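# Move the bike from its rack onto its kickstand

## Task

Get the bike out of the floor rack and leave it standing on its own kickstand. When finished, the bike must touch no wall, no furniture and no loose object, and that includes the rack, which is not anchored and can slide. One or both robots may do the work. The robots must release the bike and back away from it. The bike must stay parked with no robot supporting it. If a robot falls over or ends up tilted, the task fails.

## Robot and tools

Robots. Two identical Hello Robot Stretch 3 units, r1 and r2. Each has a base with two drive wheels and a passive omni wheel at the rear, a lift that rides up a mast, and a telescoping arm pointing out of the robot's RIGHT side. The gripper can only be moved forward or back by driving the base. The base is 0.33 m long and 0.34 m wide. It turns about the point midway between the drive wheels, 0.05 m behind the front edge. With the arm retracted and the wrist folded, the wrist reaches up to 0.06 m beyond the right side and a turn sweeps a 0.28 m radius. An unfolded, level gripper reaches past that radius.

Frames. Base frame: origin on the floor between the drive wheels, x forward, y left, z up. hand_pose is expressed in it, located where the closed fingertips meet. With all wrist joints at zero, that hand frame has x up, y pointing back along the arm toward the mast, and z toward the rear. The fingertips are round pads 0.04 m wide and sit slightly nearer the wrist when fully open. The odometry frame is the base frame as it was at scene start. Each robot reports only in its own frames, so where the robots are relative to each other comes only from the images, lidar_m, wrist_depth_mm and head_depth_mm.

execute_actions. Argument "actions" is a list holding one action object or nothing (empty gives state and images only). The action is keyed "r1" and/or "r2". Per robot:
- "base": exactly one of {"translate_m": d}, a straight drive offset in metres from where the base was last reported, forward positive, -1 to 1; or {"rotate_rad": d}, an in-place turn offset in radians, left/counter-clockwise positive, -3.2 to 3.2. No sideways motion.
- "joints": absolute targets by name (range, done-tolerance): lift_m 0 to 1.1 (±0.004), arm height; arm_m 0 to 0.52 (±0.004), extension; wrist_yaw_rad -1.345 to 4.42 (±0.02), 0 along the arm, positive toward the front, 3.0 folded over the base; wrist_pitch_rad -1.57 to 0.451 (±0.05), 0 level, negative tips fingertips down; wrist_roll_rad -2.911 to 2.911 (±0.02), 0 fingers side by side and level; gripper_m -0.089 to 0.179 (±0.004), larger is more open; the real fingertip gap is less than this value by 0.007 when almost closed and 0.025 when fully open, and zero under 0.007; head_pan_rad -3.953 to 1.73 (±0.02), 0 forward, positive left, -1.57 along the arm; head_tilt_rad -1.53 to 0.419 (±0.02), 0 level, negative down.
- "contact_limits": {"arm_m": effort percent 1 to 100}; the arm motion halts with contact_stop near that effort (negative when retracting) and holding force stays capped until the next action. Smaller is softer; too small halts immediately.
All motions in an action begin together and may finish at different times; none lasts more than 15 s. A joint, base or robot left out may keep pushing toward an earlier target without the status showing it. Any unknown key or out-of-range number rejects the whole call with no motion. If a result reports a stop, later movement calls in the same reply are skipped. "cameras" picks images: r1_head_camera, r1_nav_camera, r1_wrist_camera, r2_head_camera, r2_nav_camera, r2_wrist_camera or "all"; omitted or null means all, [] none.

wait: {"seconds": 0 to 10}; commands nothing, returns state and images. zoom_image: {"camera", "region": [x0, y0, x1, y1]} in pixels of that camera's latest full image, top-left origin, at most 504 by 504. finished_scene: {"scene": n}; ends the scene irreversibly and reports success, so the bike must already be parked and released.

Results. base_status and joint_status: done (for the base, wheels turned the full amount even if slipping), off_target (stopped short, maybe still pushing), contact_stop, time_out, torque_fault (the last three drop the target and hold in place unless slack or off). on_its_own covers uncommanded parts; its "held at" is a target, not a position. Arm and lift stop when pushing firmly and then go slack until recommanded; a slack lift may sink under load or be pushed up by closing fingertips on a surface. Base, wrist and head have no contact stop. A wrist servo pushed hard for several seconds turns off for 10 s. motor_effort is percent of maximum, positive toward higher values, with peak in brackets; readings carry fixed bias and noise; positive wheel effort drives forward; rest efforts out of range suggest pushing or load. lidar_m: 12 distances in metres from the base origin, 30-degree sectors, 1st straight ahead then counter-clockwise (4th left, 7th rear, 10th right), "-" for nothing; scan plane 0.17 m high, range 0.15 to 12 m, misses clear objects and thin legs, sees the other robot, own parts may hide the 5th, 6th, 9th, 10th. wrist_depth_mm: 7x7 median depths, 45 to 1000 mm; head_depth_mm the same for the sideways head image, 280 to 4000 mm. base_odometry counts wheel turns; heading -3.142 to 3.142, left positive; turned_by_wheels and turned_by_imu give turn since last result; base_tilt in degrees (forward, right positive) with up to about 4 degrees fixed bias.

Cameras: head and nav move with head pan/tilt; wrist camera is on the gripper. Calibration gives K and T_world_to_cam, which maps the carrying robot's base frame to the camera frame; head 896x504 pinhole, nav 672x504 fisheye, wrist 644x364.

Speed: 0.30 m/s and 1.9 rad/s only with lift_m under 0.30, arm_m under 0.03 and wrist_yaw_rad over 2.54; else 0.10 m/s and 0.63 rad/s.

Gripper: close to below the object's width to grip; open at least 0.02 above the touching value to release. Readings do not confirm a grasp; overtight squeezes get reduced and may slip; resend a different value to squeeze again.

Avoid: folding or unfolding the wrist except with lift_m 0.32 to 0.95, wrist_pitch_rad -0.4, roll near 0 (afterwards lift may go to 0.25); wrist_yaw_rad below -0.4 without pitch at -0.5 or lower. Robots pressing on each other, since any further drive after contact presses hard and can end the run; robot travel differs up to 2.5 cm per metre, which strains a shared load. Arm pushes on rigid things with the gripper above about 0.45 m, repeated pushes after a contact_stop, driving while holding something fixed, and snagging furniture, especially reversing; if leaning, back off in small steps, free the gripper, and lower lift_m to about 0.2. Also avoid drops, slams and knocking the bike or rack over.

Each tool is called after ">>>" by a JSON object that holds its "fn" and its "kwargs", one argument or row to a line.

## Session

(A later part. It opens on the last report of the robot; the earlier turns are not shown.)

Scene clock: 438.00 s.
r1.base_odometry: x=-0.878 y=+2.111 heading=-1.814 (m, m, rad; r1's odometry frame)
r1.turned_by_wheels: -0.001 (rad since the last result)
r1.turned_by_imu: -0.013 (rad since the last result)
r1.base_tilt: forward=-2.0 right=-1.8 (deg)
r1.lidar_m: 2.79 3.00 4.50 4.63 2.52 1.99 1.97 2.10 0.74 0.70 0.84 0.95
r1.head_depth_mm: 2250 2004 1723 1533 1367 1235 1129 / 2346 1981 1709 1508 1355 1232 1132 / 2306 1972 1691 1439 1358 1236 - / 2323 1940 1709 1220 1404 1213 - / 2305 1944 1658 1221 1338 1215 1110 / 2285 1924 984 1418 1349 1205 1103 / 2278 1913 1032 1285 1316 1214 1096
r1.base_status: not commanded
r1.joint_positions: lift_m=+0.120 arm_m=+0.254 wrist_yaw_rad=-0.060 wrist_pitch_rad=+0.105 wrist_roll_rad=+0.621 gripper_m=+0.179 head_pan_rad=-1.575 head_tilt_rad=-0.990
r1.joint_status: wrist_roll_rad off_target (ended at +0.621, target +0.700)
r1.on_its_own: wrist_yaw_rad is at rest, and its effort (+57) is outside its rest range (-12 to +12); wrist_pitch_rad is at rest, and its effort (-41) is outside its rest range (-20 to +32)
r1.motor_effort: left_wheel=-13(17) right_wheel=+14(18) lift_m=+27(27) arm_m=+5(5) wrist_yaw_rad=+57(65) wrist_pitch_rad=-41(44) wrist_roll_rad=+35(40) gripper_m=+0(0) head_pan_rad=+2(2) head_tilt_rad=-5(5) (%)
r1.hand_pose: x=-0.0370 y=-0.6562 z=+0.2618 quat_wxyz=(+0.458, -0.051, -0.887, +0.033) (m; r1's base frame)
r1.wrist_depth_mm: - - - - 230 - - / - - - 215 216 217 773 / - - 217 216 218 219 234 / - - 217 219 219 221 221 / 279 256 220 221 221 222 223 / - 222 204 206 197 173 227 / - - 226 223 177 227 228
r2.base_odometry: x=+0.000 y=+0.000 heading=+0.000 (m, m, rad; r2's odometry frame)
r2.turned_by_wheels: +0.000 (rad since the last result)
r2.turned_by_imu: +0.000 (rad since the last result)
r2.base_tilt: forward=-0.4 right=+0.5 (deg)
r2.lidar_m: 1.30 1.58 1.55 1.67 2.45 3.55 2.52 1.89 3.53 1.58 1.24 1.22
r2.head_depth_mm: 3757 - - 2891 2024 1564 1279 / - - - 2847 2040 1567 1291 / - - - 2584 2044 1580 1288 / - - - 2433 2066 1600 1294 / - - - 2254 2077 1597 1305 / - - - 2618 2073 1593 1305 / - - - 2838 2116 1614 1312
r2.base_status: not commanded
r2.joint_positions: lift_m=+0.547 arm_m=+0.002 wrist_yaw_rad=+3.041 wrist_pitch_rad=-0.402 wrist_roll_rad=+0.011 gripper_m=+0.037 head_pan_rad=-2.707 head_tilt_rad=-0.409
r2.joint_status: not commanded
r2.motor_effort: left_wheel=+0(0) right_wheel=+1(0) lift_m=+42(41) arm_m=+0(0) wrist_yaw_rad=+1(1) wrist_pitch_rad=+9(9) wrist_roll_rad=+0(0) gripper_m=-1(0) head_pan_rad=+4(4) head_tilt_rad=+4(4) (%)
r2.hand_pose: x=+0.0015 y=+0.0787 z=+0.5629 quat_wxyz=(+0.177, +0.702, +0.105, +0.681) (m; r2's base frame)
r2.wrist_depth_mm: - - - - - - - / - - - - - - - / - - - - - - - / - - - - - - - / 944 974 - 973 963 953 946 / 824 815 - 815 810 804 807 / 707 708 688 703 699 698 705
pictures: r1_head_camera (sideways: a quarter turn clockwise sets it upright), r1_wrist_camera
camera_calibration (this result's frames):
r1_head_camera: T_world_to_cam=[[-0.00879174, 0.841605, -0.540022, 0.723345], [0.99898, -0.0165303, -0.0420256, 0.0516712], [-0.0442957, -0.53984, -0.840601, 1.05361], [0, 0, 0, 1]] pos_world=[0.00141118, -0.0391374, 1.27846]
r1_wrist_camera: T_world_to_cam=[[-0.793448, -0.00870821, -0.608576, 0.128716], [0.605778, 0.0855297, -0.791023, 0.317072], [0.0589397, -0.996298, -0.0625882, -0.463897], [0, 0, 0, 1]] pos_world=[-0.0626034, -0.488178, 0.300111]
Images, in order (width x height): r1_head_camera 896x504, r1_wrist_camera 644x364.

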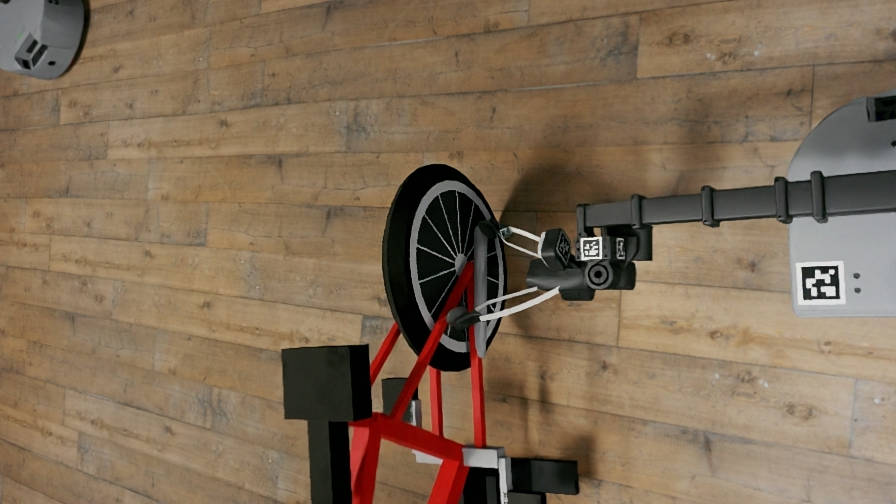

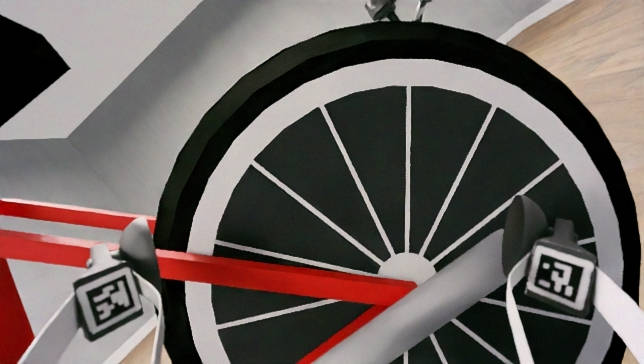

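>>> {"fn": "execute_actions", "kwargs": {
  "actions": [
    {"r1":{"joints":{"wrist_roll_rad":0,"lift_m":0.2}}}
  ],
  "cameras": []
}}

>>> {"fn": "execute_actions", "kwargs": {
  "actions": [
    {"r1":{"joints":{"arm_m":0.1,"gripper_m":0.0}}}
  ],
  "cameras": []
}}

>>> {"fn": "execute_actions", "kwargs": {
  "actions": [
    {"r1":{"joints":{"lift_m":0.32,"wrist_yaw_rad":1.45,"wrist_pitch_rad":-0.8},"base":{"translate_m":-0.33}}}
  ],
  "cameras": []
}}

>>> {"fn": "execute_actions", "kwargs": {
  "actions": [
    {"r1":{"joints":{"arm_m":0.49,"head_pan_rad":-1.4}}}
  ],
  "cameras": ["r1_head_camera","r1_wrist_camera"]
}}

Scene clock: 469.10 s.
r1.base_odometry: x=-0.878 y=+2.111 heading=-1.814 (m, m, rad; r1's odometry frame)
r1.turned_by_wheels: +0.001 (rad since the last result)
r1.turned_by_imu: +0.002 (rad since the last result)
r1.base_tilt: forward=-2.0 right=-2.0 (deg)
r1.lidar_m: 2.79 3.00 4.51 4.63 2.52 1.99 1.96 2.12 0.74 0.70 0.84 0.95
r1.head_depth_mm: 2238 1984 1724 1530 1356 1243 1121 / 2323 1964 1727 1529 1347 1230 1137 / 2306 1940 1700 1435 1378 1227 - / 2288 1927 1717 1222 - 1223 - / 2289 1942 1665 1222 1336 1211 1108 / 2259 1913 981 1418 1336 1216 1111 / 2247 1912 1035 1276 1322 1199 1104
r1.base_status: not commanded
r1.joint_positions: lift_m=+0.200 arm_m=+0.255 wrist_yaw_rad=-0.075 wrist_pitch_rad=-0.016 wrist_roll_rad=+0.006 gripper_m=+0.179 head_pan_rad=-1.575 head_tilt_rad=-0.990
r1.joint_status: all done
r1.on_its_own: wrist_yaw_rad is held at -0.077, not at your +0.000, by its stall guard, which is not easing now
r1.motor_effort: left_wheel=+2(6) right_wheel=-2(11) lift_m=+43(44) arm_m=+2(5) wrist_yaw_rad=-1(21) wrist_pitch_rad=+6(39) wrist_roll_rad=-3(23) gripper_m=+1(6) head_pan_rad=+3(2) head_tilt_rad=-5(5) (%)
r1.hand_pose: x=-0.0407 y=-0.6547 z=+0.3103 quat_wxyz=(+0.704, -0.021, -0.709, -0.032) (m; r1's base frame)
r1.wrist_depth_mm: - - - - - - - / - - - - - - - / - - 219 214 221 - - / - 218 209 216 223 243 - / - 187 215 225 231 241 839 / 761 220 207 233 242 253 634 / 520 227 231 239 252 263 482
r2.base_odometry: x=+0.000 y=+0.000 heading=+0.000 (m, m, rad; r2's odometry frame)
r2.turned_by_wheels: +0.000 (rad since the last result)
r2.turned_by_imu: +0.001 (rad since the last result)
r2.base_tilt: forward=-0.4 right=+0.5 (deg)
r2.lidar_m: 1.30 1.58 1.56 1.66 2.45 3.55 2.53 1.88 3.51 1.59 1.23 1.22
r2.head_depth_mm: 3789 - - 2885 2028 1567 1270 / - - - 2929 2045 1594 1282 / - - - 2594 2079 1574 1292 / - - - 2423 2051 1594 1290 / - - - 2268 2092 1599 1297 / - - - 2661 2085 1604 1302 / - - - 2874 2096 1612 1310
r2.base_status: not commanded
r2.joint_positions: lift_m=+0.547 arm_m=+0.002 wrist_yaw_rad=+3.041 wrist_pitch_rad=-0.402 wrist_roll_rad=+0.011 gripper_m=+0.037 head_pan_rad=-2.707 head_tilt_rad=-0.409
r2.joint_status: not commanded
r2.motor_effort: left_wheel=+0(0) right_wheel=+0(1) lift_m=+42(42) arm_m=+0(1) wrist_yaw_rad=-1(0) wrist_pitch_rad=+9(9) wrist_roll_rad=+0(0) gripper_m=+0(0) head_pan_rad=+4(4) head_tilt_rad=+4(4) (%)
r2.hand_pose: x=+0.0015 y=+0.0787 z=+0.5629 quat_wxyz=(+0.177, +0.702, +0.105, +0.681) (m; r2's base frame)
r2.wrist_depth_mm: - - - - - - - / - - - - - - - / - - - - - - - / - - - - - - - / 947 966 - 943 980 939 931 / 809 822 - 816 810 805 810 / 704 691 707 707 695 693 694
pictures: none
No camera images: the call's "cameras" was empty. Leave "cameras" out to get every camera's image.

Scene clock: 471.50 s.
r1.base_odometry: x=-0.878 y=+2.111 heading=-1.814 (m, m, rad; r1's odometry frame)
r1.turned_by_wheels: +0.000 (rad since the last result)
r1.turned_by_imu: +0.000 (rad since the last result)
r1.base_tilt: forward=-1.9 right=-1.8 (deg)
r1.lidar_m: 2.79 3.01 4.50 4.63 2.52 1.99 1.96 2.11 0.74 0.70 0.84 0.95
r1.head_depth_mm: 2230 1984 1725 1522 1375 1235 1127 / 2332 1973 1694 1516 1359 1228 1135 / 2298 1937 1709 1442 1354 1239 - / 2310 1957 1704 1226 1337 1176 - / 2284 1952 1667 1229 1335 1220 1112 / 2266 1908 982 1426 1333 1210 1107 / 2273 1932 1034 1281 1320 1205 1104
r1.base_status: not commanded
r1.joint_positions: lift_m=+0.200 arm_m=+0.100 wrist_yaw_rad=-0.075 wrist_pitch_rad=-0.017 wrist_roll_rad=+0.006 gripper_m=+0.000 head_pan_rad=-1.575 head_tilt_rad=-0.990
r1.joint_status: all done
r1.on_its_own: wrist_yaw_rad is held at -0.077, not at your +0.000, by its stall guard, which is not easing now
r1.motor_effort: left_wheel=+1(1) right_wheel=-1(2) lift_m=+43(43) arm_m=-2(6) wrist_yaw_rad=-2(2) wrist_pitch_rad=+7(7) wrist_roll_rad=-2(3) gripper_m=-2(83) head_pan_rad=+2(2) head_tilt_rad=-5(5) (%)
r1.hand_pose: x=-0.0407 y=-0.5004 z=+0.3100 quat_wxyz=(+0.705, -0.020, -0.708, -0.033) (m; r1's base frame)
r1.wrist_depth_mm: - - - - - - - / - - - - - - - / - - - 368 - - - / 377 - 365 378 394 - - / 368 468 373 - 404 866 808 / 345 638 371 406 425 631 612 / 435 559 425 419 440 501 478
r2.base_odometry: x=+0.000 y=+0.000 heading=+0.000 (m, m, rad; r2's odometry frame)
r2.turned_by_wheels: +0.000 (rad since the last result)
r2.turned_by_imu: +0.000 (rad since the last result)
r2.base_tilt: forward=-0.3 right=+0.5 (deg)
r2.lidar_m: 1.30 1.58 1.56 1.67 2.45 3.54 2.53 1.89 3.51 1.59 1.24 1.22
r2.head_depth_mm: 3815 - - 2896 2023 1577 1282 / - - - 2938 2051 1574 1282 / - - - 2543 2039 1565 1291 / - - - 2410 2078 1595 1292 / - - - 2251 2085 1604 1299 / - - - 2651 2108 1603 1299 / - - - 2845 2101 1618 1313
r2.base_status: not commanded
r2.joint_positions: lift_m=+0.547 arm_m=+0.002 wrist_yaw_rad=+3.041 wrist_pitch_rad=-0.402 wrist_roll_rad=+0.011 gripper_m=+0.037 head_pan_rad=-2.707 head_tilt_rad=-0.409
r2.joint_status: not commanded
r2.motor_effort: left_wheel=+0(0) right_wheel=+1(0) lift_m=+42(42) arm_m=+0(0) wrist_yaw_rad=+0(0) wrist_pitch_rad=+9(9) wrist_roll_rad=+0(0) gripper_m=+0(1) head_pan_rad=+4(4) head_tilt_rad=+3(3) (%)
r2.hand_pose: x=+0.0015 y=+0.0787 z=+0.5629 quat_wxyz=(+0.177, +0.702, +0.105, +0.681) (m; r2's base frame)
r2.wrist_depth_mm: - - - - - - - / - - - - - - - / - - - - - - - / - - - - - - - / 967 951 - 935 980 930 915 / 828 813 - 795 817 799 780 / 708 697 693 718 701 701 699
pictures: none
No camera images: the call's "cameras" was empty. Leave "cameras" out to get every camera's image.

Scene clock: 476.03 s.
r1.base_odometry: x=-0.798 y=+2.431 heading=-1.814 (m, m, rad; r1's odometry frame)
r1.turned_by_wheels: +0.000 (rad since the last result)
r1.turned_by_imu: +0.002 (rad since the last result)
r1.base_tilt: forward=-2.0 right=-1.9 (deg)
r1.lidar_m: 3.11 3.37 4.73 4.53 2.10 1.66 1.64 1.77 2.53 0.72 0.73 1.06
r1.head_depth_mm: 2303 2002 1735 1524 1360 1243 1127 / 2220 1960 1707 1509 1358 1233 1137 / 2269 1973 1703 1500 1360 1228 - / 2276 1958 1697 1507 1353 1194 - / 2259 1936 1685 1492 1342 1181 1107 / 2276 1938 1684 1244 1330 1218 1113 / 2247 1928 1661 1190 1334 1211 1103
r1.base_status: done
r1.joint_positions: lift_m=+0.320 arm_m=+0.100 wrist_yaw_rad=+1.447 wrist_pitch_rad=-0.808 wrist_roll_rad=+0.005 gripper_m=+0.000 head_pan_rad=-1.575 head_tilt_rad=-0.990
r1.joint_status: all done
r1.motor_effort: left_wheel=+1(5) right_wheel=-1(6) lift_m=+43(45) arm_m=-3(2) wrist_yaw_rad=+4(2) wrist_pitch_rad=+3(6) wrist_roll_rad=-2(2) gripper_m=-1(2) head_pan_rad=+2(3) head_tilt_rad=-5(6) (%)
r1.hand_pose: x=+0.1371 y=-0.2652 z=+0.2566 quat_wxyz=(+0.671, +0.639, -0.305, +0.220) (m; r1's base frame)
r1.wrist_depth_mm: 730 703 696 673 676 646 449 / 624 619 615 594 577 565 461 / 559 556 542 536 533 518 481 / 493 496 482 491 474 468 460 / 458 454 439 - 437 427 422 / 416 411 407 393 395 388 389 / 381 381 374 371 368 364 355
r2.base_odometry: x=+0.000 y=+0.000 heading=+0.000 (m, m, rad; r2's odometry frame)
r2.turned_by_wheels: +0.000 (rad since the last result)
r2.turned_by_imu: +0.001 (rad since the last result)
r2.base_tilt: forward=-0.3 right=+0.4 (deg)
r2.lidar_m: 1.30 1.58 1.55 1.67 2.46 3.53 2.52 1.89 2.53 1.58 1.23 1.22
r2.head_depth_mm: 3861 - - 2897 2024 1572 1275 / - - - 2901 2029 1585 1280 / - - - 2549 2057 1590 1289 / - - - 2410 2055 1583 1293 / - - - 2275 2094 1594 1298 / - - - 2962 2074 1612 1306 / - - - 2499 2112 1618 1314
r2.base_status: not commanded
r2.joint_positions: lift_m=+0.547 arm_m=+0.002 wrist_yaw_rad=+3.041 wrist_pitch_rad=-0.402 wrist_roll_rad=+0.011 gripper_m=+0.037 head_pan_rad=-2.707 head_tilt_rad=-0.409
r2.joint_status: not commanded
r2.motor_effort: left_wheel=+0(0) right_wheel=+0(0) lift_m=+41(41) arm_m=-1(0) wrist_yaw_rad=+0(0) wrist_pitch_rad=+9(9) wrist_roll_rad=+0(0) gripper_m=-1(0) head_pan_rad=+4(4) head_tilt_rad=+5(4) (%)
r2.hand_pose: x=+0.0015 y=+0.0787 z=+0.5629 quat_wxyz=(+0.177, +0.702, +0.105, +0.681) (m; r2's base frame)
r2.wrist_depth_mm: - - - - - - - / - - - - - - - / - - - - - - - / - - - - - - - / 977 946 - 978 937 946 920 / 817 807 - 806 798 806 799 / 706 705 696 708 698 698 691
pictures: none
No camera images: the call's "cameras" was empty. Leave "cameras" out to get every camera's image.

Scene clock: 480.10 s.
r1.base_odometry: x=-0.798 y=+2.431 heading=-1.814 (m, m, rad; r1's odometry frame)
r1.turned_by_wheels: +0.000 (rad since the last result)
r1.turned_by_imu: +0.001 (rad since the last result)
r1.base_tilt: forward=-2.0 right=-1.9 (deg)
r1.lidar_m: 3.11 3.36 4.73 4.49 2.10 1.66 1.64 1.77 2.52 0.72 0.73 1.07
r1.head_depth_mm: 2212 1978 1722 1525 1354 1239 1130 / 2342 1961 1706 1503 1361 1228 1133 / 2284 1966 1716 1481 1359 1219 - / 2308 1944 1689 1460 1349 1224 - / 2286 1941 1686 1255 1344 1215 1109 / 2280 1929 1690 1236 1334 1213 1108 / 2236 1906 1609 1333 1326 1199 1101
r1.base_status: not commanded
r1.joint_positions: lift_m=+0.320 arm_m=+0.490 wrist_yaw_rad=+1.447 wrist_pitch_rad=-0.808 wrist_roll_rad=+0.005 gripper_m=+0.000 head_pan_rad=-1.407 head_tilt_rad=-0.990
r1.joint_status: all done
r1.motor_effort: left_wheel=+2(2) right_wheel=-1(2) lift_m=+43(44) arm_m=+2(1) wrist_yaw_rad=+3(3) wrist_pitch_rad=+3(3) wrist_roll_rad=-2(2) gripper_m=-2(1) head_pan_rad=+3(15) head_tilt_rad=-5(5) (%)
r1.hand_pose: x=+0.1371 y=-0.6545 z=+0.2566 quat_wxyz=(+0.671, +0.639, -0.305, +0.221) (m; r1's base frame)
r1.wrist_depth_mm: 718 720 694 314 158 117 639 / 634 616 610 308 170 120 550 / 567 553 541 330 183 125 508 / 506 490 483 469 201 133 447 / 460 451 444 - 204 145 416 / 418 411 412 393 207 177 389 / 381 377 377 373 368 362 356
r2.base_odometry: x=+0.000 y=+0.000 heading=+0.000 (m, m, rad; r2's odometry frame)
r2.turned_by_wheels: +0.000 (rad since the last result)
r2.turned_by_imu: +0.001 (rad since the last result)
r2.base_tilt: forward=-0.4 right=+0.5 (deg)
r2.lidar_m: 1.30 1.58 1.56 1.66 2.46 3.54 2.52 1.89 2.53 1.58 1.23 1.22
r2.head_depth_mm: 3863 - - 2820 2033 1559 1278 / - - - 2919 2048 1579 1280 / - - - 2616 2045 1587 1284 / - - - 2403 2083 1578 1291 / - - - 2271 2064 1586 1296 / - - - 2815 2081 1596 1314 / - - - 2536 2100 1609 1315
r2.base_status: not commanded
r2.joint_positions: lift_m=+0.547 arm_m=+0.002 wrist_yaw_rad=+3.041 wrist_pitch_rad=-0.402 wrist_roll_rad=+0.011 gripper_m=+0.037 head_pan_rad=-2.707 head_tilt_rad=-0.409
r2.joint_status: not commanded
r2.motor_effort: left_wheel=+0(0) right_wheel=+1(0) lift_m=+41(41) arm_m=+0(0) wrist_yaw_rad=+0(0) wrist_pitch_rad=+9(9) wrist_roll_rad=+0(0) gripper_m=-1(0) head_pan_rad=+4(4) head_tilt_rad=+3(4) (%)
r2.hand_pose: x=+0.0015 y=+0.0787 z=+0.5629 quat_wxyz=(+0.177, +0.702, +0.105, +0.681) (m; r2's base frame)
r2.wrist_depth_mm: - - - - - - - / - - - - - - - / - - - - - - - / - - - - - - - / 960 952 - 944 955 957 940 / 800 811 - 802 809 792 798 / 702 703 698 684 708 696 688
pictures: r1_head_camera (sideways: a quarter turn clockwise sets it upright), r1_wrist_camera
camera_calibration (this result's frames):
r1_head_camera: T_world_to_cam=[[-0.149227, 0.828316, -0.540022, 0.724202], [0.98771, 0.150544, -0.0420256, 0.05174], [0.0464864, -0.539656, -0.840601, 1.05305], [0, 0, 0, 1]] pos_world=[0.00801347, -0.0393708, 1.27846]
r1_wrist_camera: T_world_to_cam=[[-0.158724, -0.987039, -0.0236741, -0.613738], [-0.836207, 0.14714, -0.528306, 0.377935], [0.524942, -0.0640582, -0.848724, 0.275156], [0, 0, 0, 1]] pos_world=[0.0741759, -0.643767, 0.418667]
Images, in order (width x height): r1_head_camera 896x504, r1_wrist_camera 644x364.

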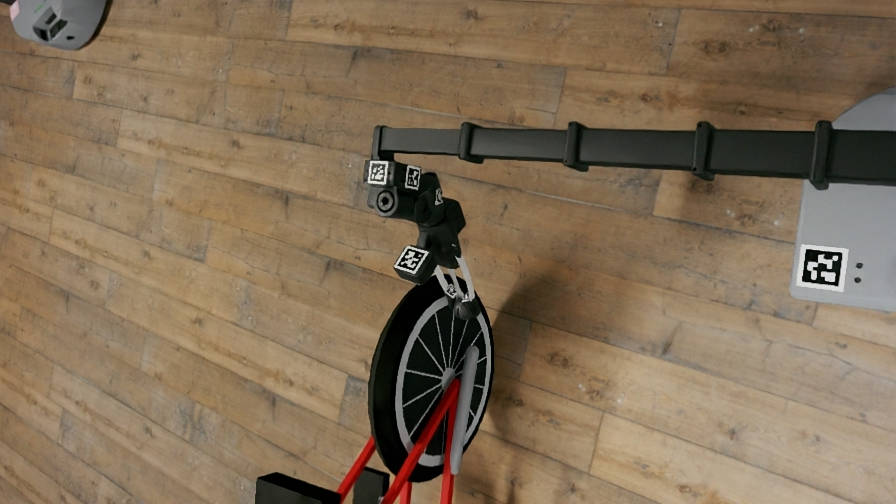

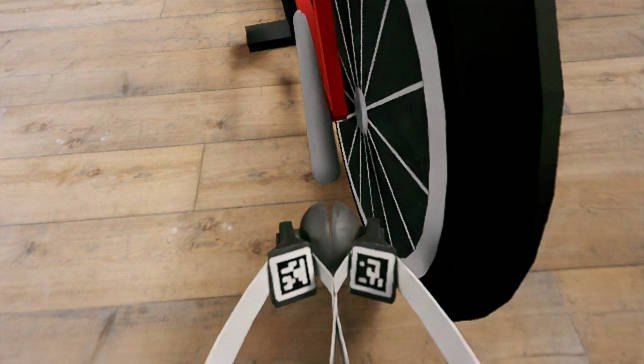

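>>> {"fn": "execute_actions", "kwargs": {
  "actions": [
    {"r1":{"base":{"translate_m":0.06},"joints":{"lift_m":0.295}}}
  ],
  "cameras": ["r1_head_camera","r1_wrist_camera"]
}}

Scene clock: 487.97 s.
r1.base_odometry: x=-0.813 y=+2.373 heading=-1.814 (m, m, rad; r1's odometry frame)
r1.turned_by_wheels: +0.000 (rad since the last result)
r1.turned_by_imu: +0.000 (rad since the last result)
r1.base_tilt: forward=-1.9 right=-1.8 (deg)
r1.lidar_m: 3.05 3.29 4.73 4.65 2.17 1.72 1.70 1.83 2.54 0.71 0.73 1.02
r1.head_depth_mm: 2290 1993 1723 1523 1369 1232 1120 / 2345 1963 1718 1514 1358 1231 1135 / 2318 1956 1705 1458 1360 1231 - / 2313 1961 1694 1454 1352 1220 - / 2283 1945 1679 1251 1333 1214 1106 / 2254 1930 1672 1236 1338 1208 1113 / 2250 1915 1011 1412 1328 1205 1105
r1.base_status: done
r1.joint_positions: lift_m=+0.295 arm_m=+0.490 wrist_yaw_rad=+1.447 wrist_pitch_rad=-0.808 wrist_roll_rad=+0.005 gripper_m=+0.000 head_pan_rad=-1.407 head_tilt_rad=-0.990
r1.joint_status: all done
r1.motor_effort: left_wheel=+2(6) right_wheel=-2(5) lift_m=+27(38) arm_m=+2(3) wrist_yaw_rad=+3(1) wrist_pitch_rad=+3(3) wrist_roll_rad=-2(2) gripper_m=-3(1) head_pan_rad=+2(3) head_tilt_rad=-5(5) (%)
r1.hand_pose: x=+0.1370 y=-0.6545 z=+0.2321 quat_wxyz=(+0.671, +0.639, -0.305, +0.220) (m; r1's base frame)
r1.wrist_depth_mm: 698 661 646 292 152 94 73 / 596 585 566 269 163 99 74 / 522 521 513 253 176 103 76 / 472 455 458 370 192 109 78 / 433 423 422 - 196 115 81 / 394 387 380 367 190 121 86 / 360 354 354 353 339 127 91
r2.base_odometry: x=+0.000 y=+0.000 heading=+0.000 (m, m, rad; r2's odometry frame)
r2.turned_by_wheels: +0.000 (rad since the last result)
r2.turned_by_imu: +0.001 (rad since the last result)
r2.base_tilt: forward=-0.3 right=+0.4 (deg)
r2.lidar_m: 1.30 1.58 1.56 1.66 2.45 3.55 2.53 1.89 2.66 1.59 1.24 1.21
r2.head_depth_mm: 3771 - - 2868 2021 1566 1284 / - - - 2879 2021 1577 1291 / - - - 2566 2051 1585 1286 / - - - 2399 2063 1604 1290 / - - - 2275 2084 1599 1299 / - - - 2647 2117 1619 1306 / - - - 2506 2100 1614 1303
r2.base_status: not commanded
r2.joint_positions: lift_m=+0.547 arm_m=+0.002 wrist_yaw_rad=+3.041 wrist_pitch_rad=-0.402 wrist_roll_rad=+0.011 gripper_m=+0.037 head_pan_rad=-2.707 head_tilt_rad=-0.409
r2.joint_status: not commanded
r2.motor_effort: left_wheel=+0(0) right_wheel=+0(0) lift_m=+42(41) arm_m=-1(0) wrist_yaw_rad=+0(0) wrist_pitch_rad=+9(9) wrist_roll_rad=+0(0) gripper_m=-1(0) head_pan_rad=+3(3) head_tilt_rad=+4(4) (%)
r2.hand_pose: x=+0.0015 y=+0.0787 z=+0.5629 quat_wxyz=(+0.177, +0.702, +0.105, +0.681) (m; r2's base frame)
r2.wrist_depth_mm: - - - - - - - / - - - - - - - / - - - - - - - / - - - - - - - / 929 957 - 947 954 944 937 / 822 803 - 811 804 816 802 / 712 711 700 711 696 702 692
pictures: r1_head_camera (sideways: a quarter turn clockwise sets it upright), r1_wrist_camera
camera_calibration (this result's frames):
r1_head_camera: T_world_to_cam=[[-0.149424, 0.828281, -0.540022, 0.724203], [0.987674, 0.150779, -0.0420256, 0.0517402], [0.0466151, -0.539645, -0.840601, 1.05305], [0, 0, 0, 1]] pos_world=[0.00802286, -0.0393704, 1.27846]
r1_wrist_camera: T_world_to_cam=[[-0.158733, -0.987038, -0.0236611, -0.614325], [-0.836395, 0.147164, -0.528002, 0.364926], [0.52464, -0.0640211, -0.848913, 0.254549], [0, 0, 0, 1]] pos_world=[0.0741617, -0.643769, 0.394236]
Images, in order (width x height): r1_head_camera 896x504, r1_wrist_camera 644x364.

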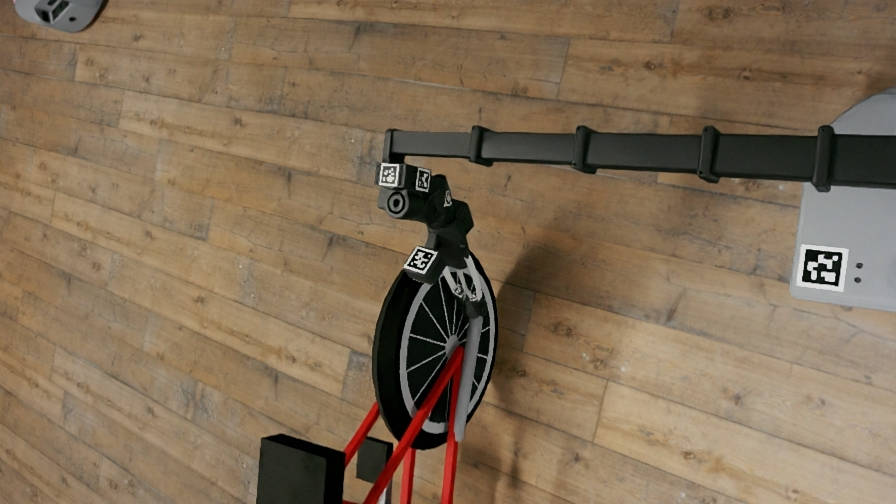

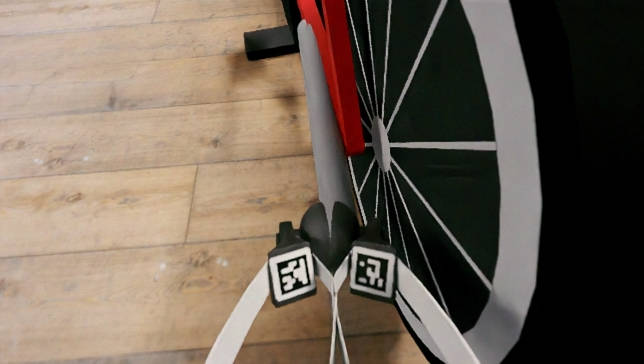

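>>> {"fn": "execute_actions", "kwargs": {
  "actions": [
    {"r1":{"joints":{"lift_m":0.265,"gripper_m":0.02}}}
  ],
  "cameras": ["r1_wrist_camera"]
}}

>>> {"fn": "execute_actions", "kwargs": {
  "actions": [
    {"r1":{"base":{"translate_m":0.04},"joints":{"lift_m":0.27}}}
  ],
  "cameras": ["r1_head_camera","r1_wrist_camera"]
}}

Scene clock: 495.93 s.
r1.base_odometry: x=-0.813 y=+2.373 heading=-1.814 (m, m, rad; r1's odometry frame)
r1.turned_by_wheels: +0.000 (rad since the last result)
r1.turned_by_imu: +0.001 (rad since the last result)
r1.base_tilt: forward=-2.0 right=-1.9 (deg)
r1.lidar_m: 3.05 3.29 4.73 4.65 2.18 1.72 1.70 1.83 2.55 0.71 0.73 1.02
r1.head_depth_mm: 2283 2011 1737 1524 1361 1240 1129 / 2337 1979 1717 1513 1360 1234 1145 / 2328 1958 1714 1475 1348 1236 - / 2316 1945 1688 1455 1346 1212 - / 2296 1921 1687 1229 1351 1211 1112 / 2271 1932 1690 1235 1336 1215 1109 / 2251 1924 1013 1430 1326 1205 1097
r1.base_status: not commanded
r1.joint_positions: lift_m=+0.265 arm_m=+0.490 wrist_yaw_rad=+1.447 wrist_pitch_rad=-0.810 wrist_roll_rad=+0.005 gripper_m=+0.020 head_pan_rad=-1.407 head_tilt_rad=-0.990
r1.joint_status: all done
r1.motor_effort: left_wheel=+0(1) right_wheel=+0(1) lift_m=+27(27) arm_m=+2(2) wrist_yaw_rad=+3(3) wrist_pitch_rad=+4(4) wrist_roll_rad=-2(2) gripper_m=-1(70) head_pan_rad=+4(3) head_tilt_rad=-6(5) (%)
r1.hand_pose: x=+0.1365 y=-0.6544 z=+0.2018 quat_wxyz=(+0.671, +0.640, -0.304, +0.220) (m; r1's base frame)
r1.wrist_depth_mm: 630 619 588 251 146 91 66 / 546 531 524 231 159 95 68 / 488 468 465 217 173 100 71 / 435 429 412 335 189 105 73 / 400 387 387 379 185 111 76 / 360 359 353 343 196 117 80 / 335 329 325 321 310 118 83
r2.base_odometry: x=+0.000 y=+0.000 heading=+0.000 (m, m, rad; r2's odometry frame)
r2.turned_by_wheels: +0.000 (rad since the last result)
r2.turned_by_imu: +0.001 (rad since the last result)
r2.base_tilt: forward=-0.4 right=+0.5 (deg)
r2.lidar_m: 1.30 1.58 1.56 1.67 2.45 3.55 2.52 1.89 2.67 1.58 1.24 1.21
r2.head_depth_mm: 3791 - - 2873 2030 1563 1283 / - - - 2895 2027 1579 1283 / - - - 2626 2046 1583 1285 / - - - 2445 2078 1589 1295 / - - - 2268 2076 1584 1304 / - - - 2804 2094 1613 1314 / - - - 2497 2108 1617 1310
r2.base_status: not commanded
r2.joint_positions: lift_m=+0.547 arm_m=+0.002 wrist_yaw_rad=+3.041 wrist_pitch_rad=-0.402 wrist_roll_rad=+0.011 gripper_m=+0.037 head_pan_rad=-2.707 head_tilt_rad=-0.409
r2.joint_status: not commanded
r2.motor_effort: left_wheel=+0(0) right_wheel=+0(1) lift_m=+41(41) arm_m=+0(0) wrist_yaw_rad=+0(0) wrist_pitch_rad=+9(9) wrist_roll_rad=+0(0) gripper_m=-1(0) head_pan_rad=+4(4) head_tilt_rad=+3(3) (%)
r2.hand_pose: x=+0.0015 y=+0.0787 z=+0.5629 quat_wxyz=(+0.177, +0.702, +0.105, +0.681) (m; r2's base frame)
r2.wrist_depth_mm: - - - - - - - / - - - - - - - / - - - - - - - / - - - - - - - / 964 983 - 938 971 942 950 / 808 810 - 828 807 779 793 / 712 713 696 704 705 699 704
pictures: r1_wrist_camera
camera_calibration (this result's frames):
r1_wrist_camera: T_world_to_cam=[[-0.158794, -0.98703, -0.0235765, -0.615098], [-0.837624, 0.147321, -0.526007, 0.348362], [0.522658, -0.0637782, -0.850154, 0.229699], [0, 0, 0, 1]] pos_world=[0.0740686, -0.643791, 0.364018]
Images, in order (width x height): r1_wrist_camera 644x364.

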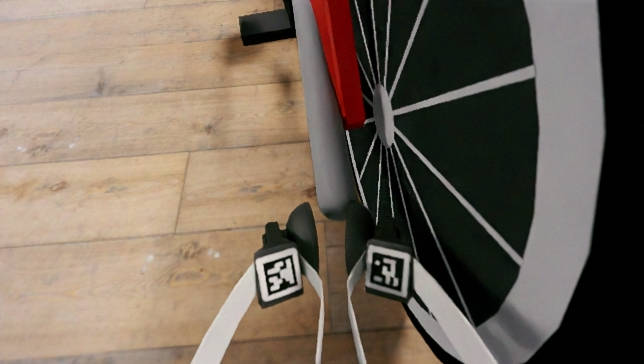

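Scene clock: 497.37 s.
r1.base_odometry: x=-0.822 y=+2.334 heading=-1.814 (m, m, rad; r1's odometry frame)
r1.turned_by_wheels: +0.000 (rad since the last result)
r1.turned_by_imu: -0.001 (rad since the last result)
r1.base_tilt: forward=-2.0 right=-1.9 (deg)
r1.lidar_m: 3.01 3.26 4.72 4.64 2.23 1.76 1.73 1.87 2.56 0.71 0.72 0.99
r1.head_depth_mm: 2301 1982 1723 1515 1353 1235 1127 / 2331 1975 1698 1511 1361 1231 1141 / 2313 1962 1694 1459 1338 1244 - / 2306 1961 1710 1437 1341 1217 - / 2277 1935 1683 1210 1346 1220 1113 / 2276 1939 1652 1245 1337 1218 1107 / 2234 1919 994 1413 1323 1211 1099
r1.base_status: done
r1.joint_positions: lift_m=+0.270 arm_m=+0.490 wrist_yaw_rad=+1.440 wrist_pitch_rad=-0.822 wrist_roll_rad=+0.005 gripper_m=+0.020 head_pan_rad=-1.407 head_tilt_rad=-0.990
r1.joint_status: all done
r1.motor_effort: left_wheel=-6(6) right_wheel=+7(8) lift_m=+43(46) arm_m=+1(2) wrist_yaw_rad=+9(9) wrist_pitch_rad=+8(9) wrist_roll_rad=-2(2) gripper_m=-4(5) head_pan_rad=+3(3) head_tilt_rad=-5(5) (%)
r1.hand_pose: x=+0.1341 y=-0.6555 z=+0.2043 quat_wxyz=(+0.673, +0.640, -0.302, +0.213) (m; r1's base frame)
r1.wrist_depth_mm: 611 598 586 225 129 80 58 / 541 528 521 227 141 84 61 / 480 471 465 209 155 89 63 / 434 425 421 201 170 94 65 / 395 391 384 171 161 99 68 / 363 357 358 341 247 105 71 / 334 332 324 322 245 105 74
r2.base_odometry: x=+0.000 y=+0.000 heading=+0.000 (m, m, rad; r2's odometry frame)
r2.turned_by_wheels: +0.000 (rad since the last result)
r2.turned_by_imu: +0.000 (rad since the last result)
r2.base_tilt: forward=-0.3 right=+0.5 (deg)
r2.lidar_m: 1.30 1.58 1.55 1.67 2.46 3.54 2.52 1.89 2.68 1.58 1.24 1.22
r2.head_depth_mm: 3781 - - 2880 2022 1571 1272 / - - - 2871 2052 1577 1292 / - - - 2628 2064 1592 1295 / - - - 2456 2071 1598 1301 / - - - 2225 2080 1606 1298 / - - - 2706 2084 1604 1308 / - - - 2533 2124 1612 1310
r2.base_status: not commanded
r2.joint_positions: lift_m=+0.547 arm_m=+0.002 wrist_yaw_rad=+3.041 wrist_pitch_rad=-0.402 wrist_roll_rad=+0.011 gripper_m=+0.037 head_pan_rad=-2.707 head_tilt_rad=-0.409
r2.joint_status: not commanded
r2.motor_effort: left_wheel=+0(0) right_wheel=+1(1) lift_m=+42(42) arm_m=+0(1) wrist_yaw_rad=+0(0) wrist_pitch_rad=+9(9) wrist_roll_rad=+0(0) gripper_m=+0(1) head_pan_rad=+4(4) head_tilt_rad=+3(4) (%)
r2.hand_pose: x=+0.0015 y=+0.0787 z=+0.5629 quat_wxyz=(+0.177, +0.702, +0.105, +0.681) (m; r2's base frame)
r2.wrist_depth_mm: - - - - - - - / - - - - - - - / - - - - - - - / - - - - - - - / 954 977 - 968 977 926 963 / 812 802 - 797 807 805 802 / 709 710 693 706 712 699 694
pictures: r1_head_camera (sideways: a quarter turn clockwise sets it upright), r1_wrist_camera
camera_calibration (this result's frames):
r1_head_camera: T_world_to_cam=[[-0.149453, 0.828276, -0.540022, 0.724203], [0.987669, 0.150813, -0.0420256, 0.0517402], [0.0466337, -0.539643, -0.840601, 1.05305], [0, 0, 0, 1]] pos_world=[0.00802422, -0.0393703, 1.27846]
r1_wrist_camera: T_world_to_cam=[[-0.166161, -0.985836, -0.0227571, -0.614841], [-0.842494, 0.153918, -0.516248, 0.350794], [0.512439, -0.0666076, -0.856137, 0.233862], [0, 0, 0, 1]] pos_world=[0.0735388, -0.644549, 0.367323]
Images, in order (width x height): r1_head_camera 896x504, r1_wrist_camera 644x364.

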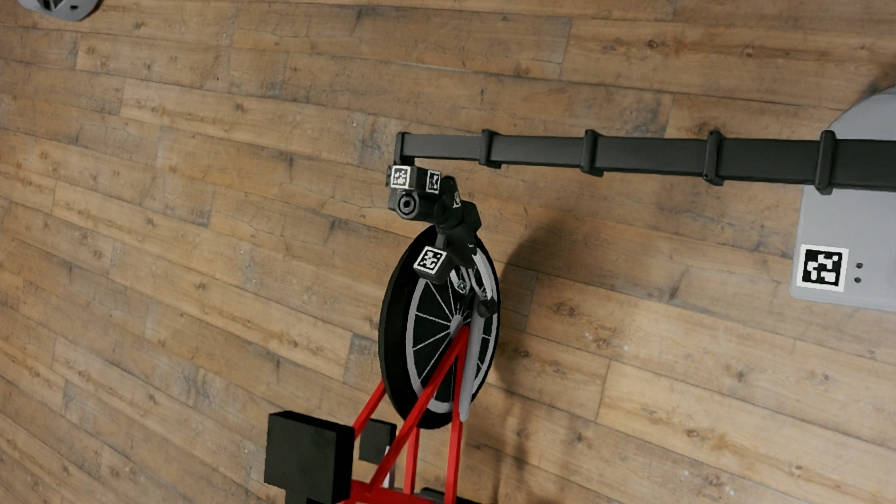

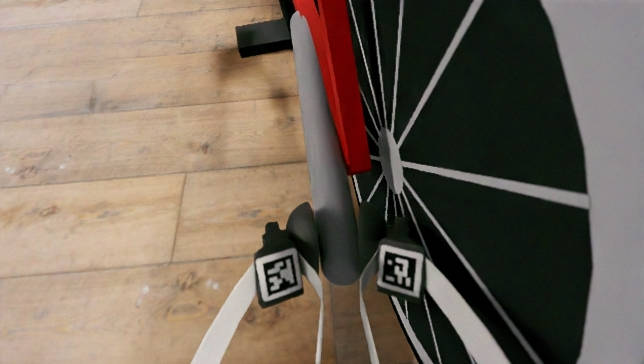

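>>> {"fn": "execute_actions", "kwargs": {
  "actions": [
    {"r1":{"joints":{"gripper_m":-0.06}}}
  ],
  "cameras": []
}}

>>> {"fn": "execute_actions", "kwargs": {
  "actions": [
    {"r1":{"base":{"translate_m":0.04},"joints":{"wrist_pitch_rad":-1.1}}}
  ],
  "cameras": ["r1_head_camera","r1_wrist_camera"]
}}

Scene clock: 505.00 s.
r1.base_odometry: x=-0.822 y=+2.334 heading=-1.814 (m, m, rad; r1's odometry frame)
r1.turned_by_wheels: +0.000 (rad since the last result)
r1.turned_by_imu: +0.001 (rad since the last result)
r1.base_tilt: forward=-1.9 right=-1.9 (deg)
r1.lidar_m: 3.02 3.25 4.69 4.63 2.23 1.76 1.73 1.87 2.55 0.71 0.72 0.99
r1.head_depth_mm: 2275 1984 1722 1523 1363 1228 1126 / 2351 1988 1716 1517 1358 1227 1139 / 2316 1962 1708 1465 1363 1248 - / 2297 1945 1703 1426 1354 1224 - / 2284 1930 1691 1209 1350 1216 1108 / 2267 1924 1648 1245 1342 1219 1103 / 2249 1905 993 1415 1332 1203 1106
r1.base_status: not commanded
r1.joint_positions: lift_m=+0.270 arm_m=+0.490 wrist_yaw_rad=+1.436 wrist_pitch_rad=-0.819 wrist_roll_rad=+0.001 gripper_m=-0.059 head_pan_rad=-1.407 head_tilt_rad=-0.990
r1.joint_status: all done
r1.on_its_own: wrist_yaw_rad is at rest, and its effort (+13) is outside its rest range (-12 to +12)
r1.motor_effort: left_wheel=-6(6) right_wheel=+9(9) lift_m=+39(43) arm_m=+1(1) wrist_yaw_rad=+13(13) wrist_pitch_rad=+7(9) wrist_roll_rad=+0(2) gripper_m=-27(100) head_pan_rad=+3(2) head_tilt_rad=-5(5) (%)
r1.hand_pose: x=+0.1346 y=-0.6562 z=+0.2050 quat_wxyz=(+0.674, +0.639, -0.303, +0.215) (m; r1's base frame)
r1.wrist_depth_mm: 611 614 592 221 128 79 58 / 528 531 531 229 139 83 60 / 481 477 464 209 152 88 62 / 429 428 422 199 167 93 65 / 392 387 384 173 160 99 67 / 363 358 356 341 183 105 70 / 337 330 328 327 247 105 73
r2.base_odometry: x=+0.000 y=+0.000 heading=+0.000 (m, m, rad; r2's odometry frame)
r2.turned_by_wheels: +0.000 (rad since the last result)
r2.turned_by_imu: +0.001 (rad since the last result)
r2.base_tilt: forward=-0.3 right=+0.5 (deg)
r2.lidar_m: 1.30 1.58 1.55 1.66 2.46 3.54 2.53 1.89 2.67 1.58 1.24 1.22
r2.head_depth_mm: 3802 - - 2827 2016 1569 1283 / - - - 2919 2057 1581 1284 / - - - 2601 2059 1581 1286 / - - - 2481 2068 1581 1293 / - - - 2254 2102 1597 1299 / - - - 2680 2104 1620 1299 / - - - 2549 2102 1611 1319
r2.base_status: not commanded
r2.joint_positions: lift_m=+0.547 arm_m=+0.002 wrist_yaw_rad=+3.041 wrist_pitch_rad=-0.402 wrist_roll_rad=+0.011 gripper_m=+0.037 head_pan_rad=-2.707 head_tilt_rad=-0.409
r2.joint_status: not commanded
r2.motor_effort: left_wheel=+0(0) right_wheel=+1(0) lift_m=+41(42) arm_m=+0(1) wrist_yaw_rad=+1(1) wrist_pitch_rad=+9(9) wrist_roll_rad=+0(0) gripper_m=-1(1) head_pan_rad=+4(4) head_tilt_rad=+4(3) (%)
r2.hand_pose: x=+0.0015 y=+0.0787 z=+0.5629 quat_wxyz=(+0.177, +0.702, +0.105, +0.681) (m; r2's base frame)
r2.wrist_depth_mm: - - - - - - - / - - - - - - - / - - - - - - - / - - - - - - - / 944 956 - 962 967 939 947 / 828 815 - 821 802 798 811 / 697 701 683 701 689 686 689
pictures: none
No camera images: the call's "cameras" was empty. Leave "cameras" out to get every camera's image.

Scene clock: 506.53 s.
r1.base_odometry: x=-0.832 y=+2.295 heading=-1.814 (m, m, rad; r1's odometry frame)
r1.turned_by_wheels: +0.000 (rad since the last result)
r1.turned_by_imu: +0.001 (rad since the last result)
r1.base_tilt: forward=-2.0 right=-1.8 (deg)
r1.lidar_m: 2.98 3.21 4.72 4.64 2.28 1.80 1.77 1.91 2.56 0.63 0.72 0.96
r1.head_depth_mm: 2346 1980 1732 1534 1367 1237 1128 / 2327 1963 1721 1508 1346 1229 1134 / 2322 1979 1702 1453 1350 1246 - / 2287 1950 1705 1263 1345 1219 - / 2304 1960 1678 1237 1340 1213 1109 / 2285 1912 1606 1407 1336 1214 1118 / 2221 1929 1048 1414 1327 1202 1102
r1.base_status: done
r1.joint_positions: lift_m=+0.270 arm_m=+0.490 wrist_yaw_rad=+1.460 wrist_pitch_rad=-1.014 wrist_roll_rad=+0.006 gripper_m=-0.052 head_pan_rad=-1.407 head_tilt_rad=-0.990
r1.joint_status: wrist_pitch_rad off_target (ended at -1.014, target -1.100)
r1.on_its_own: gripper_m is held at -0.054, not at your -0.060, by its stall guard, which is still easing; wrist_pitch_rad is at rest, and its effort (-35) is outside its rest range (-20 to +32)
r1.motor_effort: left_wheel=+3(25) right_wheel=-2(25) lift_m=+24(40) arm_m=+1(1) wrist_yaw_rad=-9(13) wrist_pitch_rad=-35(62) wrist_roll_rad=-2(2) gripper_m=-29(29) head_pan_rad=+3(3) head_tilt_rad=-5(5) (%)
r1.hand_pose: x=+0.0929 y=-0.6478 z=+0.1789 quat_wxyz=(+0.689, +0.668, -0.233, +0.154) (m; r1's base frame)
r1.wrist_depth_mm: 460 458 447 196 142 89 63 / 426 418 424 189 151 94 66 / 400 397 393 187 162 99 68 / 378 374 370 359 199 105 71 / 355 354 353 162 205 111 74 / 339 336 331 324 197 118 77 / 319 318 315 313 307 123 80
r2.base_odometry: x=+0.000 y=+0.000 heading=+0.000 (m, m, rad; r2's odometry frame)
r2.turned_by_wheels: +0.000 (rad since the last result)
r2.turned_by_imu: +0.000 (rad since the last result)
r2.base_tilt: forward=-0.3 right=+0.5 (deg)
r2.lidar_m: 1.30 1.58 1.56 1.66 2.45 3.52 2.54 1.89 3.50 1.58 1.24 1.22
r2.head_depth_mm: 3806 - - 2878 1988 1568 1278 / - - - 2925 2044 1571 1287 / - - - 2580 2046 1577 1292 / - - - 2470 2057 1599 1291 / - - - 2240 2080 1595 1302 / - - - 2636 2088 1613 1317 / - - - 2612 2100 1605 1309
r2.base_status: not commanded
r2.joint_positions: lift_m=+0.547 arm_m=+0.002 wrist_yaw_rad=+3.041 wrist_pitch_rad=-0.402 wrist_roll_rad=+0.011 gripper_m=+0.037 head_pan_rad=-2.707 head_tilt_rad=-0.409
r2.joint_status: not commanded
r2.motor_effort: left_wheel=+0(0) right_wheel=+0(1) lift_m=+41(42) arm_m=+0(0) wrist_yaw_rad=+0(0) wrist_pitch_rad=+9(9) wrist_roll_rad=+1(0) gripper_m=+0(2) head_pan_rad=+4(4) head_tilt_rad=+4(4) (%)
r2.hand_pose: x=+0.0015 y=+0.0787 z=+0.5629 quat_wxyz=(+0.177, +0.702, +0.105, +0.681) (m; r2's base frame)
r2.wrist_depth_mm: - - - - - - - / - - - - - - - / - - - - - - - / - - - - - - - / 959 963 - 960 968 960 931 / 814 811 - 806 814 810 796 / 713 712 696 693 693 696 686
pictures: r1_head_camera (sideways: a quarter turn clockwise sets it upright), r1_wrist_camera
camera_calibration (this result's frames):
r1_head_camera: T_world_to_cam=[[-0.149455, 0.828275, -0.540021, 0.724203], [0.987668, 0.150816, -0.0420256, 0.0517402], [0.0466353, -0.539643, -0.840601, 1.05305], [0, 0, 0, 1]] pos_world=[0.00802434, -0.0393703, 1.27846]
r1_wrist_camera: T_world_to_cam=[[-0.150719, -0.988448, -0.0159213, -0.61903], [-0.927483, 0.14696, -0.343771, 0.274354], [0.34214, -0.0370461, -0.938918, 0.283431], [0, 0, 0, 1]] pos_world=[0.0641858, -0.641698, 0.350578]
Images, in order (width x height): r1_head_camera 896x504, r1_wrist_camera 644x364.

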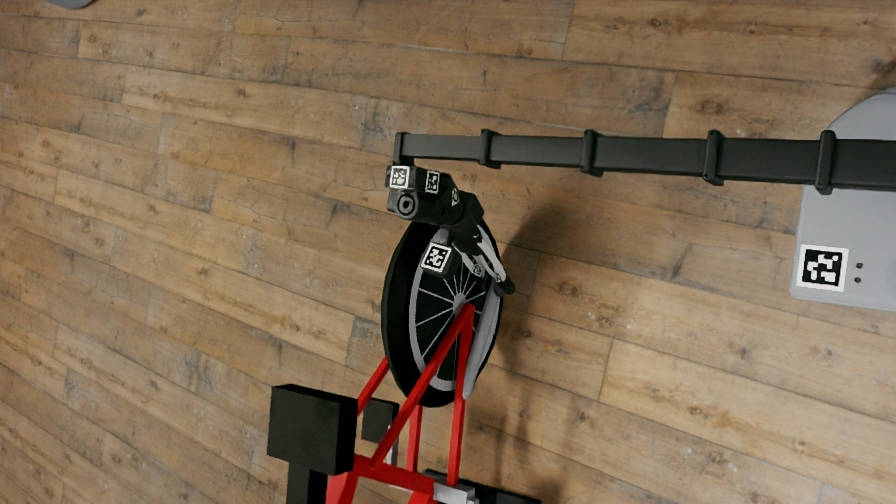

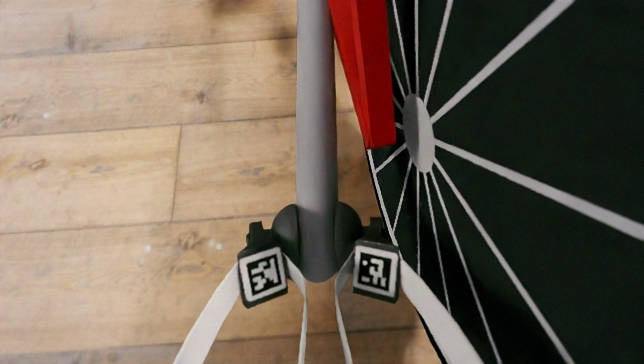

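>>> {"fn": "execute_actions", "kwargs": {
  "actions": [
    {"r1":{"base":{"translate_m":0.04},"joints":{"wrist_pitch_rad":-1.3,"lift_m":0.24,"arm_m":0.47}}}
  ],
  "cameras": ["r1_head_camera","r1_wrist_camera"]
}}

Scene clock: 512.00 s.
r1.base_odometry: x=-0.841 y=+2.256 heading=-1.814 (m, m, rad; r1's odometry frame)
r1.turned_by_wheels: +0.000 (rad since the last result)
r1.turned_by_imu: +0.001 (rad since the last result)
r1.base_tilt: forward=-2.0 right=-1.8 (deg)
r1.lidar_m: 2.94 3.17 4.72 4.64 2.33 1.85 1.81 1.96 2.58 0.70 0.72 0.96
r1.head_depth_mm: 2359 1983 1717 1527 1362 1238 1123 / 2314 1988 1701 1513 1360 1233 1136 / 2344 1981 1688 1514 1352 1243 - / 2320 1947 1701 1174 1348 1212 - / 2308 1956 1686 1236 1336 1212 1114 / 2248 1933 979 1422 1347 1207 1113 / 2264 1901 1057 1359 1327 1200 1097
r1.base_status: done
r1.joint_positions: lift_m=+0.270 arm_m=+0.470 wrist_yaw_rad=+1.447 wrist_pitch_rad=-1.297 wrist_roll_rad=+0.006 gripper_m=-0.038 head_pan_rad=-1.407 head_tilt_rad=-0.990
r1.joint_status: lift_m contact_stop (moved +0.000 of -0.030); the others done
r1.on_its_own: gripper_m is held at -0.039, not at your -0.060, by its stall guard, which is not easing now; lift_m is slack since a contact_stop, until your next command for it (your +0.240 is given up)
r1.motor_effort: left_wheel=+1(24) right_wheel=-1(24) lift_m=+35(35) arm_m=-2(6) wrist_yaw_rad=+3(10) wrist_pitch_rad=-1(54) wrist_roll_rad=-2(3) gripper_m=-13(22) head_pan_rad=+3(3) head_tilt_rad=-5(5) (%)
r1.hand_pose: x=+0.0244 y=-0.6212 z=+0.1558 quat_wxyz=(+0.705, +0.693, -0.141, +0.051) (m; r1's base frame)
r1.wrist_depth_mm: 333 335 331 330 125 121 87 / 333 329 330 327 127 131 90 / 328 327 328 326 127 140 94 / 328 324 326 321 126 149 98 / 324 320 319 - 317 161 103 / 319 318 321 310 316 173 108 / 317 315 316 313 314 257 114
r2.base_odometry: x=+0.000 y=+0.000 heading=+0.000 (m, m, rad; r2's odometry frame)
r2.turned_by_wheels: +0.000 (rad since the last result)
r2.turned_by_imu: +0.001 (rad since the last result)
r2.base_tilt: forward=-0.4 right=+0.5 (deg)
r2.lidar_m: 1.30 1.58 1.55 1.67 2.45 3.54 2.53 1.89 3.51 1.58 1.24 1.22
r2.head_depth_mm: 3811 - - 2893 2029 1574 1287 / - - - 2913 2019 1570 1283 / - - - 2594 2059 1572 1294 / - - - 2474 2085 1598 1294 / - - - 2209 2076 1587 1304 / - - - 2643 2119 1610 1296 / - - - 2644 2081 1609 1318
r2.base_status: not commanded
r2.joint_positions: lift_m=+0.547 arm_m=+0.002 wrist_yaw_rad=+3.041 wrist_pitch_rad=-0.402 wrist_roll_rad=+0.011 gripper_m=+0.037 head_pan_rad=-2.707 head_tilt_rad=-0.409
r2.joint_status: not commanded
r2.motor_effort: left_wheel=+0(1) right_wheel=+1(0) lift_m=+42(42) arm_m=+0(0) wrist_yaw_rad=+0(1) wrist_pitch_rad=+9(9) wrist_roll_rad=+0(0) gripper_m=-1(1) head_pan_rad=+4(4) head_tilt_rad=+4(3) (%)
r2.hand_pose: x=+0.0015 y=+0.0787 z=+0.5629 quat_wxyz=(+0.177, +0.702, +0.105, +0.681) (m; r2's base frame)
r2.wrist_depth_mm: - - - - - - - / - - - - - - - / - - - - - - - / - - - - - - - / 977 957 - 956 960 953 970 / 825 812 - 807 806 802 807 / 709 708 693 709 695 698 688
pictures: r1_head_camera (sideways: a quarter turn clockwise sets it upright), r1_wrist_camera
camera_calibration (this result's frames):
r1_head_camera: T_world_to_cam=[[-0.149587, 0.828254, -0.540017, 0.724198], [0.987644, 0.150973, -0.0420257, 0.0517405], [0.0467203, -0.539632, -0.840604, 1.05306], [0, 0, 0, 1]] pos_world=[0.00803057, -0.0393699, 1.27846]
r1_wrist_camera: T_world_to_cam=[[-0.166797, -0.985984, -0.00389697, -0.603415], [-0.983667, 0.166674, -0.0679621, 0.169555], [0.0676591, -0.00750257, -0.99768, 0.320382], [0, 0, 0, 1]] pos_world=[0.0444611, -0.620814, 0.32881]
Images, in order (width x height): r1_head_camera 896x504, r1_wrist_camera 644x364.

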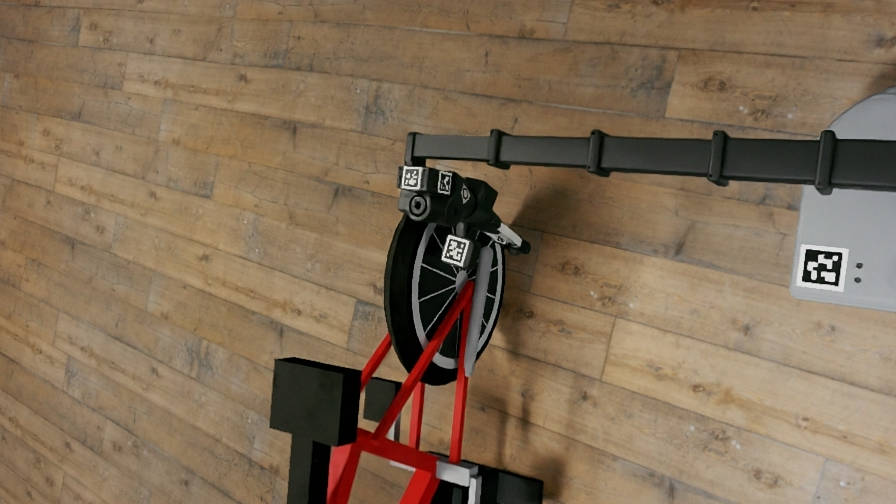

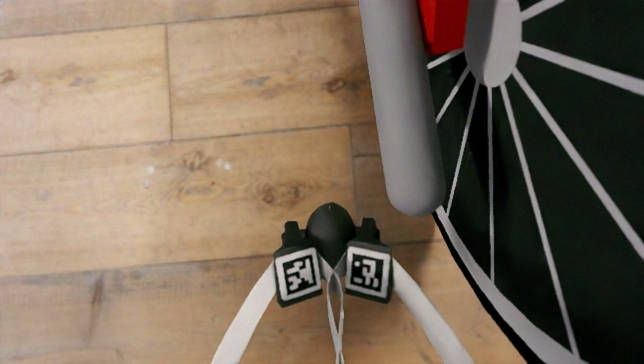

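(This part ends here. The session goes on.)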